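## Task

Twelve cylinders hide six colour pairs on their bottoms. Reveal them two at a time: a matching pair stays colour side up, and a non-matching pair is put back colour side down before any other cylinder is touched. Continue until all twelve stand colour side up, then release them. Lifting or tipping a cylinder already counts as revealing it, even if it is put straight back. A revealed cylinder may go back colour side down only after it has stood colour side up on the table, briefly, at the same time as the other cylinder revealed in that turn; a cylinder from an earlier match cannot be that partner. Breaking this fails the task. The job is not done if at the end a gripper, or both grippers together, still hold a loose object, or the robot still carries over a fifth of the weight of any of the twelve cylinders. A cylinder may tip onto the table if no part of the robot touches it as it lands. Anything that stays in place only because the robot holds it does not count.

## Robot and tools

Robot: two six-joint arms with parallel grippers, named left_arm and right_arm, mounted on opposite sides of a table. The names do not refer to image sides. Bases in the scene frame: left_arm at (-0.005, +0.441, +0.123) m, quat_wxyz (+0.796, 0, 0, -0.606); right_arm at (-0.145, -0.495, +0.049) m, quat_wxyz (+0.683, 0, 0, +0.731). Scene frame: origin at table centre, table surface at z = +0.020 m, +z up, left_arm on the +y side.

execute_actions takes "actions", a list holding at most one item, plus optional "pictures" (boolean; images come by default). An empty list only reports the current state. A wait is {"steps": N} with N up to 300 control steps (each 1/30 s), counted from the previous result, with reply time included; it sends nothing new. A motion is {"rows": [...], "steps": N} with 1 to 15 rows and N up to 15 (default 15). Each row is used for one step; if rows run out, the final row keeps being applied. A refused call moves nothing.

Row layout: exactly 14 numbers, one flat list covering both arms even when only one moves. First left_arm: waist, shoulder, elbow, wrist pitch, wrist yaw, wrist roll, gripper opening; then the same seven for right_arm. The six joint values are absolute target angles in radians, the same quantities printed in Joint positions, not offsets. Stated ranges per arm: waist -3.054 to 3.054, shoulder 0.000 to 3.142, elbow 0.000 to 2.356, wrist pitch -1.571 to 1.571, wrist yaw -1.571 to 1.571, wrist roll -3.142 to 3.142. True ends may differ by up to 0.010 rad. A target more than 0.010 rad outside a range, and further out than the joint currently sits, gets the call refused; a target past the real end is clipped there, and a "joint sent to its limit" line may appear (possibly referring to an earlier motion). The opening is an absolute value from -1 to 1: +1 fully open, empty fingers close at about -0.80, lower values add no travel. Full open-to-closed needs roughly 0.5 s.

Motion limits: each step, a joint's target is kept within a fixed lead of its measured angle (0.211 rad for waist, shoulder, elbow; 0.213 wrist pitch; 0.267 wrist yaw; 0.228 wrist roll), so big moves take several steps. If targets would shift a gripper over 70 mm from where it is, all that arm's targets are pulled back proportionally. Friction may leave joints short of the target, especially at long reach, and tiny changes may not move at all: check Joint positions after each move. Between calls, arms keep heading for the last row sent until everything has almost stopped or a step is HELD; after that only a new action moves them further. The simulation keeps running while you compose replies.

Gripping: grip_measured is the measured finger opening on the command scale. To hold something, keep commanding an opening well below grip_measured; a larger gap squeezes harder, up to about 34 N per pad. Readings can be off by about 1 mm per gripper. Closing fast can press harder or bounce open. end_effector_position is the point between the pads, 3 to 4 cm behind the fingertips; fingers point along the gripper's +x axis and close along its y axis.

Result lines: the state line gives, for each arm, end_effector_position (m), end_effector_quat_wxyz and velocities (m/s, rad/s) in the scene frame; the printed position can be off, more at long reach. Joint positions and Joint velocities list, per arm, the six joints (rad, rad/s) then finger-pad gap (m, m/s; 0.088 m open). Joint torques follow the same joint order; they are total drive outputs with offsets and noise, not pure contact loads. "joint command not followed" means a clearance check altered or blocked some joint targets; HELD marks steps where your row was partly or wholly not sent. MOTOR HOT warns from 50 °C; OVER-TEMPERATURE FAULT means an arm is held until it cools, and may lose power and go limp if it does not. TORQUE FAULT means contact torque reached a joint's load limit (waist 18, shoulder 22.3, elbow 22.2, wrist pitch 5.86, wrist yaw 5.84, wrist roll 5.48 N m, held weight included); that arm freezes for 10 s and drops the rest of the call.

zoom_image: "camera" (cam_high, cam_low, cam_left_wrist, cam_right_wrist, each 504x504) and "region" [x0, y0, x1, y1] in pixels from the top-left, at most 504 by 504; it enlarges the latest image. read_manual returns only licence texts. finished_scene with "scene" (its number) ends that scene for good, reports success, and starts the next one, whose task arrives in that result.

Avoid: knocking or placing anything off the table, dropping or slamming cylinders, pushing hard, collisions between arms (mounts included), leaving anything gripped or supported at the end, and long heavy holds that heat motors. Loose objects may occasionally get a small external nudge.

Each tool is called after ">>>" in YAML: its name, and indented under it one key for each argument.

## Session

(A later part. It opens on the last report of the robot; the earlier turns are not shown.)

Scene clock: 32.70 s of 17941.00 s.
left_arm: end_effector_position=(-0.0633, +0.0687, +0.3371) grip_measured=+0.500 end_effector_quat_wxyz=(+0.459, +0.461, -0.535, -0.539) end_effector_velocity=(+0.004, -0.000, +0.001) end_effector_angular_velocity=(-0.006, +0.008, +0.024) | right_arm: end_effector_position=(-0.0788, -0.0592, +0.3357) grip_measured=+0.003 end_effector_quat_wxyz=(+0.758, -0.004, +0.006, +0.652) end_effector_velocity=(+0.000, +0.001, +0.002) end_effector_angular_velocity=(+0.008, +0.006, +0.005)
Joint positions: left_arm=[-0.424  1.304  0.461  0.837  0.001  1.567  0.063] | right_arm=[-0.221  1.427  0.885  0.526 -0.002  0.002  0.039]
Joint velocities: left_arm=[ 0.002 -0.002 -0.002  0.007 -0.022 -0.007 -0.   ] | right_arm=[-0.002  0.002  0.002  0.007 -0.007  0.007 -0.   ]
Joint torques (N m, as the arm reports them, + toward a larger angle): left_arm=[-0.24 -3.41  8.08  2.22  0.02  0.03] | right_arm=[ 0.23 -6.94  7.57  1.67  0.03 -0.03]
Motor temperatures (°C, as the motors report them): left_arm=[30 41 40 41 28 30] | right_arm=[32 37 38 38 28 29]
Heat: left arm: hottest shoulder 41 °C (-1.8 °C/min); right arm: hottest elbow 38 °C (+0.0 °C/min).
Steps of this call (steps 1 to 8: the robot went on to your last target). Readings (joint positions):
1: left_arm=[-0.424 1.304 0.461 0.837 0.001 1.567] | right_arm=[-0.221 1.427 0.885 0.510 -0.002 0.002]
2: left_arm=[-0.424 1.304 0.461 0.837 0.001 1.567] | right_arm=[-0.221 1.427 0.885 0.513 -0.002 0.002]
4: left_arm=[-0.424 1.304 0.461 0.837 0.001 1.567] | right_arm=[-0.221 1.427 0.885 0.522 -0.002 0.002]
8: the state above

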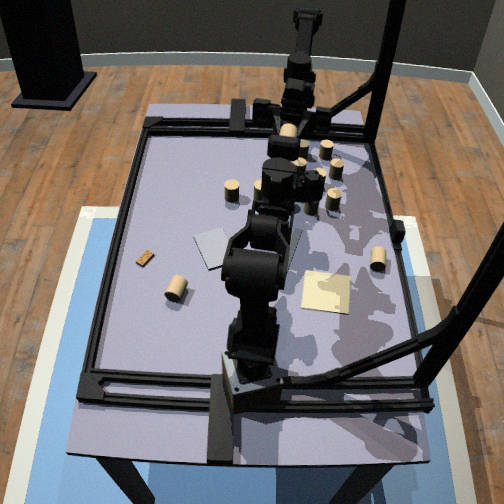

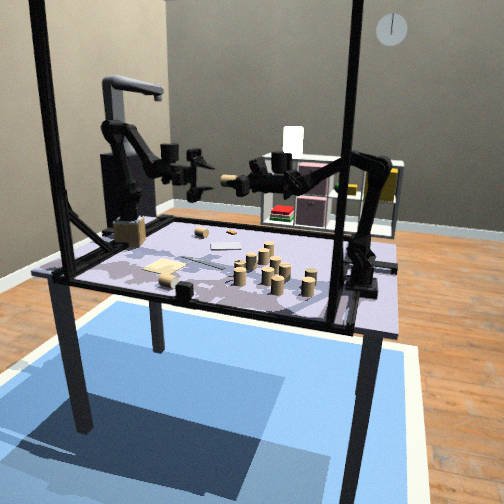

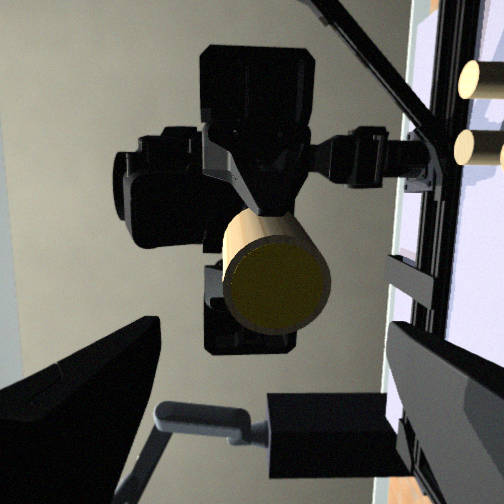

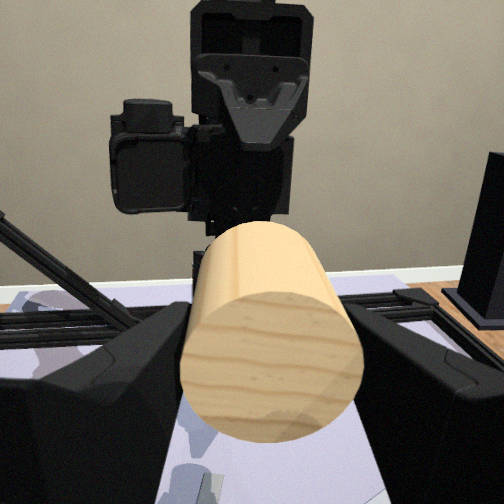

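>>> execute_actions:
  actions:
    - {"rows":[[-0.426,1.4,0.545,0.86,0,1.571,0.5,-0.218,1.424,0.885,0.538,0,0,-0.3],[-0.426,1.4,0.545,0.86,0,1.571,0.5,-0.218,1.424,0.885,0.538,0,0,-0.3],[-0.426,1.4,0.545,0.86,0,1.571,0.5,-0.218,1.424,0.885,0.538,0,0,-0.3],[-0.426,1.49,0.62,0.876,0,1.571,0.5,-0.218,1.424,0.885,0.538,0,0,-0.3],[-0.426,1.49,0.62,0.876,0,1.571,0.5,-0.218,1.424,0.885,0.538,0,0,-0.3],[-0.426,1.49,0.62,0.876,0,1.571,0.5,-0.218,1.424,0.885,0.538,0,0,-0.3],[-0.426,1.585,0.698,0.892,0,1.571,0.5,-0.218,1.424,0.885,0.538,0,0,-0.3],[-0.426,1.585,0.698,0.892,0,1.571,0.5,-0.218,1.424,0.885,0.538,0,0,-0.3],[-0.426,1.585,0.698,0.892,0,1.571,0.5,-0.218,1.424,0.885,0.538,0,0,-0.3],[-0.426,1.585,0.698,0.892,0,1.571,0.5,-0.218,1.424,0.885,0.538,0,0,-0.3],[-0.426,1.585,0.698,0.892,0,1.571,0.5,-0.218,1.424,0.885,0.538,0,0,-0.3],[-0.426,1.585,0.698,0.892,0,1.571,0.1,-0.218,1.424,0.885,0.538,0,0,-0.3]],"steps":15}

>>> execute_actions:
  actions:
    - {"rows":[[-0.426,1.585,0.698,0.892,0,1.571,0,-0.218,1.424,0.885,0.538,0,0,-0.3],[-0.426,1.585,0.698,0.892,0,1.571,-0.3,-0.218,1.424,0.885,0.538,0,0,-0.3],[-0.426,1.585,0.698,0.892,0,1.571,-0.3,-0.218,1.424,0.885,0.538,0,0,-0.3],[-0.426,1.585,0.698,0.892,0,1.571,-0.3,-0.218,1.424,0.885,0.538,0,0,-0.3],[-0.426,1.585,0.698,0.892,0,1.571,-0.3,-0.218,1.424,0.885,0.538,0,0,-0.3],[-0.426,1.585,0.698,0.892,0,1.571,-0.3,-0.218,1.424,0.885,0.538,0,0,0.45],[-0.426,1.585,0.698,0.892,0,1.571,-0.3,-0.218,1.424,0.885,0.538,0,0,0.45],[-0.426,1.585,0.698,0.892,0,1.571,-0.3,-0.218,1.424,0.885,0.538,0,0,0.45],[-0.426,1.585,0.698,0.892,0,1.571,-0.3,-0.218,1.424,0.885,0.538,0,0,0.45],[-0.426,1.585,0.698,0.892,0,1.571,-0.3,-0.218,1.424,0.885,0.538,0,0,0.45],[-0.426,1.47,0.6,0.872,0,1.571,-0.3,-0.218,1.424,0.885,0.538,0,0,0.45],[-0.426,1.47,0.6,0.872,0,1.571,-0.3,-0.218,1.424,0.885,0.538,0,0,0.45],[-0.426,1.47,0.6,0.872,0,1.571,-0.3,-0.218,1.424,0.885,0.538,0,0,0.45],[-0.426,1.31,0.47,0.84,0,1.571,-0.3,-0.218,1.424,0.885,0.538,0,0,0.45]],"steps":15}
  pictures: false

>>> execute_actions:
  actions:
    - {"rows":[[-0.426,1.31,0.47,0.84,0,1.571,-0.3,-0.218,1.424,0.885,0.538,0,0,0.45],[-0.426,1.31,0.47,0.84,0,1.571,-0.3,-0.218,1.424,0.885,0.538,0,0,0.45],[-0.15,1.31,0.72,-0.83,0,1.571,-0.3,-0.045,1.218,0.95,-1.203,0,0,0.45]],"steps":15}
  pictures: false

>>> execute_actions:
  actions:
    - {"rows":[[-0.15,1.31,0.72,-0.83,0,1.571,-0.3,-0.045,1.218,0.95,-1.203,0,0,0.45],[-0.15,1.31,0.72,-0.83,0,1.571,-0.3,-0.045,1.218,0.95,-1.203,0,0,0.45],[-0.15,1.31,0.72,-0.83,0,1.571,-0.3,-0.045,1.218,0.95,-1.203,0,0,0.45],[-0.15,1.31,0.72,-0.83,0,1.571,-0.3,-0.045,1.218,0.95,-1.203,0,0,0.45],[-0.15,1.31,0.72,-0.83,0,1.571,-0.3,-0.045,1.218,0.95,-1.203,0,0,0.45],[-0.15,1.31,0.72,-0.83,0,1.571,-0.3,-0.045,1.218,0.95,-1.203,0,0,0.45],[-0.15,1.31,0.72,-0.83,0,1.571,-0.3,-0.045,1.218,0.95,-1.203,0,0,0.45],[-0.15,1.31,0.72,-0.83,0,1.571,-0.3,-0.045,1.218,0.95,-1.203,0,0,0.45],[-0.15,1.31,0.72,-0.83,0,1.571,-0.3,-0.045,1.218,0.95,-1.203,0,0,0.45],[-0.15,1.491,0.75,-0.83,0,1.571,-0.3,-0.045,1.218,0.85,-1.203,0,0,0.45]],"steps":15}
  pictures: false

>>> execute_actions:
  actions:
    - {"steps":8}

Scene clock: 46.93 s of 17941.00 s.
left_arm: end_effector_position=(-0.0732, +0.0055, +0.3371) grip_measured=+0.185 end_effector_quat_wxyz=(+0.460, +0.460, -0.536, -0.539) end_effector_velocity=(+0.001, -0.009, +0.015) end_effector_angular_velocity=(-0.045, +0.014, +0.020) | right_arm: end_effector_position=(-0.0789, -0.0592, +0.3371) grip_measured=+0.003 end_effector_quat_wxyz=(+0.758, -0.002, +0.003, +0.652) end_effector_velocity=(-0.000, -0.000, +0.001) end_effector_angular_velocity=(-0.004, -0.007, -0.005)
Joint positions: left_arm=[-0.424  1.576  0.685  0.888  0.001  1.568  0.048] | right_arm=[-0.22   1.427  0.885  0.534 -0.002  0.001  0.039]
Joint velocities: left_arm=[-0.002  0.017  0.042  0.022 -0.022 -0.007 -0.062] | right_arm=[ 0.002 -0.002  0.002 -0.007  0.007 -0.007 -0.   ]
Joint torques (N m, as the arm reports them, + toward a larger angle): left_arm=[-0.21 -5.13  7.9   2.24  0.02  0.02] | right_arm=[ 0.1  -6.93  7.56  1.66  0.05 -0.01]
Motor temperatures (°C, as the motors report them): left_arm=[30 41 41 42 28 30] | right_arm=[32 38 40 40 28 29]
Heat: left arm: hottest wrist pitch 42 °C (+0.0 °C/min); right arm: hottest elbow 40 °C (+2.6 °C/min).
Steps of this call (steps 1 to 30: the robot went on to your last target; steps 31 to 412: nothing new was sent; steps 413 to 427: all 15 steps of this action). Readings (joint positions):
413: left_arm=[-0.424 1.317 0.471 0.841 0.001 1.568] | right_arm=[-0.220 1.427 0.885 0.528 -0.002 0.001]
414: left_arm=[-0.424 1.339 0.490 0.848 0.001 1.568] | right_arm=[-0.220 1.427 0.885 0.530 -0.002 0.001]
416: left_arm=[-0.424 1.388 0.531 0.856 0.001 1.568] | right_arm=[-0.220 1.427 0.885 0.533 -0.002 0.001]
420: left_arm=[-0.424 1.504 0.630 0.879 0.001 1.568] | right_arm=[-0.220 1.427 0.885 0.534 -0.002 0.001]
427: the state above

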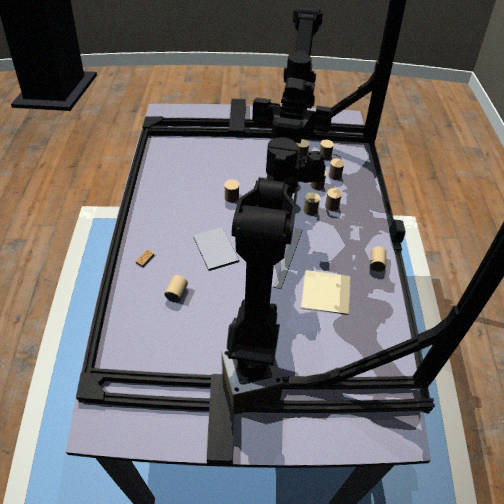

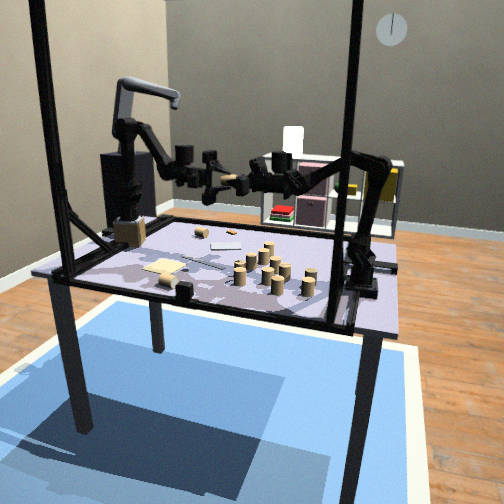

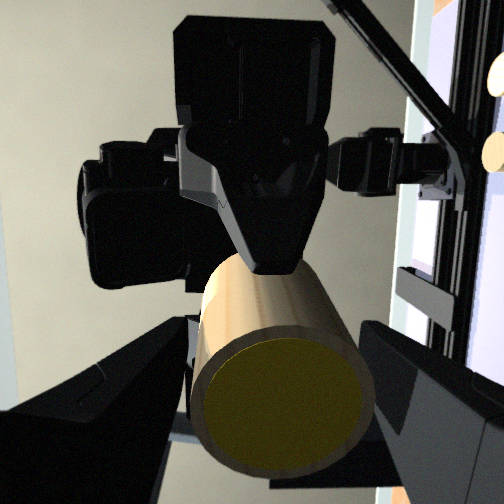

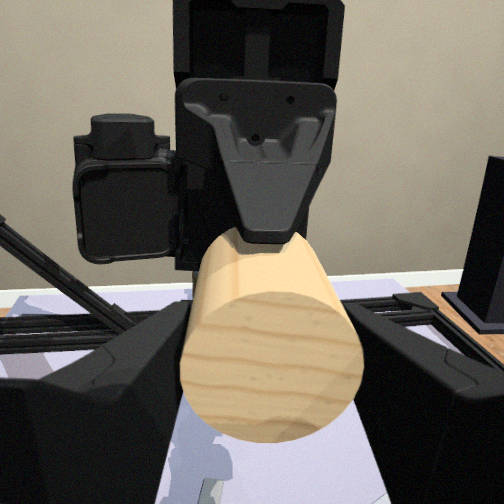

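Scene clock: 47.43 s of 17941.00 s.
left_arm: end_effector_position=(-0.0680, +0.0390, +0.3377) grip_measured=+0.030 end_effector_quat_wxyz=(+0.458, +0.462, -0.534, -0.540) end_effector_velocity=(+0.057, +0.367, -0.011) end_effector_angular_velocity=(+0.018, +0.005, +0.005) | right_arm: end_effector_position=(-0.0789, -0.0592, +0.3376) grip_measured=+0.432 end_effector_quat_wxyz=(+0.758, -0.001, +0.003, +0.652) end_effector_velocity=(-0.000, -0.001, +0.002) end_effector_angular_velocity=(+0.006, -0.008, +0.005)
Joint positions: left_arm=[-0.424  1.434  0.566  0.857  0.001  1.568  0.04 ] | right_arm=[-0.22   1.427  0.885  0.536 -0.002  0.001  0.06 ]
Joint velocities: left_arm=[-0.002 -1.556 -1.316 -0.256 -0.007 -0.007 -0.   ] | right_arm=[-0.002 -0.002 -0.002  0.007 -0.007 -0.007  0.009]
Joint torques (N m, as the arm reports them, + toward a larger angle): left_arm=[-0.21 -5.6   7.07  2.22  0.02  0.02] | right_arm=[ 0.19 -6.9   7.59  1.57  0.04  0.  ]
Motor temperatures (°C, as the motors report them): left_arm=[30 41 41 42 28 30] | right_arm=[32 38 40 40 28 29]
Heat: left arm: hottest wrist pitch 42 °C (+0.0 °C/min); right arm: hottest elbow 40 °C (+2.5 °C/min).
Steps of this call (steps 1 to 15: all 15 steps of this action). Readings (joint positions):
1: left_arm=[-0.424 1.577 0.686 0.889 0.001 1.568] | right_arm=[-0.220 1.427 0.885 0.534 -0.002 0.001]
2: left_arm=[-0.424 1.577 0.688 0.889 0.001 1.568] | right_arm=[-0.220 1.427 0.885 0.535 -0.002 0.001]
4: left_arm=[-0.424 1.577 0.688 0.890 0.001 1.568] | right_arm=[-0.220 1.427 0.885 0.535 -0.002 0.001]
8: left_arm=[-0.424 1.578 0.688 0.890 0.001 1.568] | right_arm=[-0.220 1.427 0.885 0.536 -0.002 0.001]
15: the state above

Scene clock: 47.93 s of 17941.00 s.
left_arm: end_effector_position=(+0.0389, +0.0625, +0.2906) grip_measured=+0.029 end_effector_quat_wxyz=(+0.398, +0.627, -0.325, -0.585) end_effector_velocity=(-0.024, +0.188, -0.351) end_effector_angular_velocity=(+1.820, +0.222, -0.005) | right_arm: end_effector_position=(-0.1538, -0.1208, +0.2944) grip_measured=+0.450 end_effector_quat_wxyz=(+0.679, -0.168, +0.166, +0.695) end_effector_velocity=(+0.004, -0.190, -0.384) end_effector_angular_velocity=(-1.936, -0.044, +0.007)
Joint positions: left_arm=[-0.154  1.311  0.715  0.101 -0.003  1.568  0.04 ] | right_arm=[-0.047  1.217  0.954 -0.214 -0.002  0.001  0.061]
Joint velocities: left_arm=[-0.002 -0.002  0.002 -1.839  0.007 -0.007 -0.   ] | right_arm=[-0.002  0.017 -0.022 -1.897 -0.007 -0.007  0.   ]
Joint torques (N m, as the arm reports them, + toward a larger angle): left_arm=[ 0.26 -4.6   8.01  1.96  0.15  0.01] | right_arm=[ 0.03 -5.12  7.33  1.41  0.02 -0.02]
Motor temperatures (°C, as the motors report them): left_arm=[30 41 41 42 28 30] | right_arm=[32 38 40 40 28 29]
Heat: left arm: hottest wrist pitch 42 °C (+0.0 °C/min); right arm: hottest elbow 40 °C (+2.5 °C/min).
Steps of this call (steps 1 to 15: all 15 steps of this action). Readings (joint positions):
1: left_arm=[-0.424 1.389 0.529 0.853 0.001 1.568] | right_arm=[-0.220 1.427 0.885 0.536 -0.002 0.001]
2: left_arm=[-0.424 1.359 0.507 0.852 0.001 1.568] | right_arm=[-0.220 1.427 0.885 0.536 -0.002 0.001]
4: left_arm=[-0.372 1.338 0.556 0.755 0.015 1.568] | right_arm=[-0.185 1.385 0.893 0.447 0.011 0.001]
8: left_arm=[-0.194 1.321 0.687 0.540 -0.003 1.568] | right_arm=[-0.062 1.259 0.931 0.219 -0.005 0.001]
15: the state above

Scene clock: 48.43 s of 17941.00 s.
left_arm: end_effector_position=(+0.0215, +0.2150, +0.1501) grip_measured=+0.028 end_effector_quat_wxyz=(+0.059, +0.708, +0.026, -0.704) end_effector_velocity=(-0.022, +0.179, -0.080) end_effector_angular_velocity=(+0.949, +0.104, -0.014) | right_arm: end_effector_position=(-0.1501, -0.2969, +0.1523) grip_measured=+0.450 end_effector_quat_wxyz=(+0.516, -0.482, +0.473, +0.527) end_effector_velocity=(+0.008, -0.292, -0.092) end_effector_angular_velocity=(-1.301, -0.034, -0.010)
Joint positions: left_arm=[-0.152  1.48   0.736 -0.781 -0.003  1.568  0.04 ] | right_arm=[-0.047  1.218  0.856 -1.121 -0.002  0.001  0.061]
Joint velocities: left_arm=[-0.007  0.266 -0.081 -0.608 -0.007  0.007 -0.   ] | right_arm=[-0.002 -0.002 -0.271 -1.033  0.007  0.007 -0.   ]
Joint torques (N m, as the arm reports them, + toward a larger angle): left_arm=[ 0.21 -5.27  7.96  1.14  0.18  0.09] | right_arm=[ 0.15 -3.83  7.84  0.74  0.03 -0.04]
Motor temperatures (°C, as the motors report them): left_arm=[30 41 41 42 28 30] | right_arm=[32 38 40 40 28 29]
Heat: left arm: hottest wrist pitch 42 °C (+0.0 °C/min); right arm: hottest elbow 40 °C (+2.5 °C/min).
Steps of this call (steps 1 to 15: all 15 steps of this action). Readings (joint positions):
1: left_arm=[-0.153 1.311 0.715 0.041 -0.003 1.568] | right_arm=[-0.047 1.217 0.954 -0.276 -0.002 0.001]
2: left_arm=[-0.153 1.311 0.715 -0.020 -0.003 1.568] | right_arm=[-0.047 1.217 0.954 -0.337 -0.002 0.001]
4: left_arm=[-0.153 1.311 0.715 -0.146 -0.003 1.568] | right_arm=[-0.047 1.217 0.954 -0.459 -0.002 0.001]
8: left_arm=[-0.152 1.311 0.715 -0.396 -0.003 1.568] | right_arm=[-0.047 1.217 0.954 -0.710 -0.002 0.001]
15: the state above

Scene clock: 48.70 s of 17941.00 s.
left_arm: end_effector_position=(+0.0206, +0.2233, +0.1497) grip_measured=+0.028 end_effector_quat_wxyz=(+0.043, +0.707, +0.042, -0.705) end_effector_velocity=(-0.003, +0.008, -0.000) end_effector_angular_velocity=(+0.035, +0.012, +0.005) | right_arm: end_effector_position=(-0.1497, -0.3149, +0.1498) grip_measured=+0.450 end_effector_quat_wxyz=(+0.496, -0.503, +0.494, +0.507) end_effector_velocity=(-0.003, -0.015, -0.001) end_effector_angular_velocity=(-0.071, +0.020, +0.020)
Joint positions: left_arm=[-0.152  1.487  0.742 -0.826 -0.003  1.568  0.04 ] | right_arm=[-0.047  1.218  0.85  -1.196 -0.002  0.001  0.061]
Joint velocities: left_arm=[-0.002 -0.002 -0.002 -0.037  0.007 -0.007 -0.   ] | right_arm=[-0.002  0.002 -0.002 -0.066 -0.022 -0.022 -0.   ]
Joint torques (N m, as the arm reports them, + toward a larger angle): left_arm=[ 0.21 -3.79  6.61  0.31  0.18  0.07] | right_arm=[ 0.04 -3.61  6.27 -0.01  0.02 -0.03]
Motor temperatures (°C, as the motors report them): left_arm=[30 41 41 42 28 30] | right_arm=[32 38 40 40 28 29]
Heat: left arm: hottest wrist pitch 42 °C (+0.0 °C/min); right arm: hottest elbow 40 °C (+2.5 °C/min).
Steps of this call (steps 1 to 8: the robot went on to your last target). Readings (joint positions):
1: left_arm=[-0.152 1.485 0.736 -0.795 -0.003 1.568] | right_arm=[-0.047 1.218 0.851 -1.148 -0.002 0.001]
2: left_arm=[-0.152 1.487 0.736 -0.801 -0.003 1.568] | right_arm=[-0.047 1.218 0.850 -1.162 -0.002 0.001]
4: left_arm=[-0.152 1.487 0.741 -0.814 -0.003 1.568] | right_arm=[-0.047 1.218 0.850 -1.181 -0.002 0.001]
8: the state above

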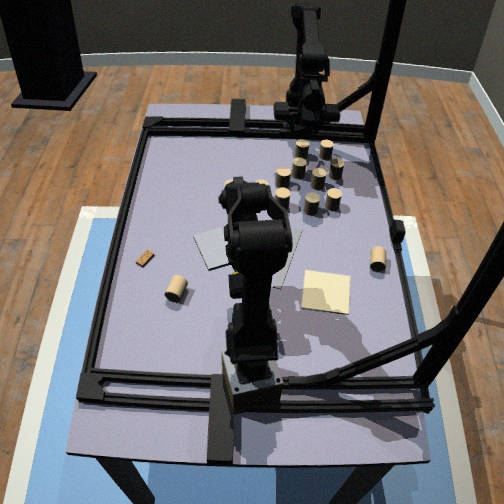

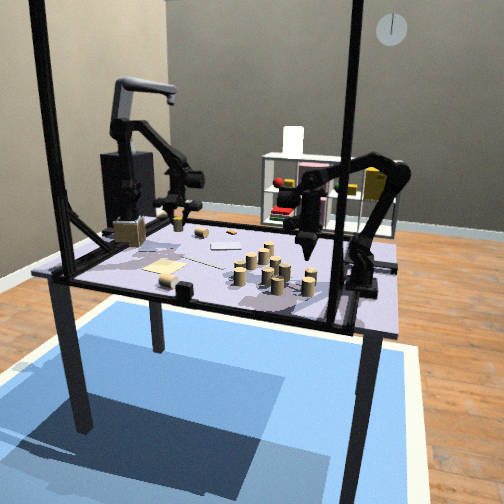

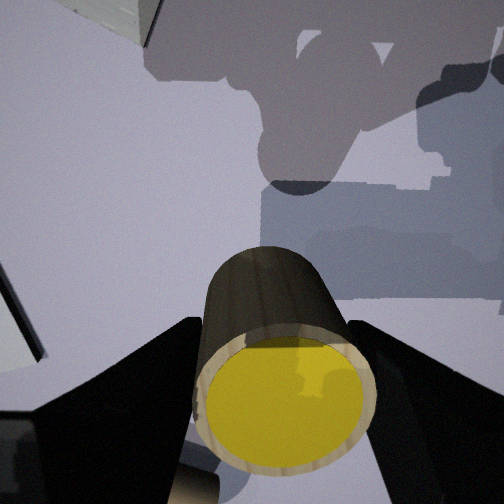

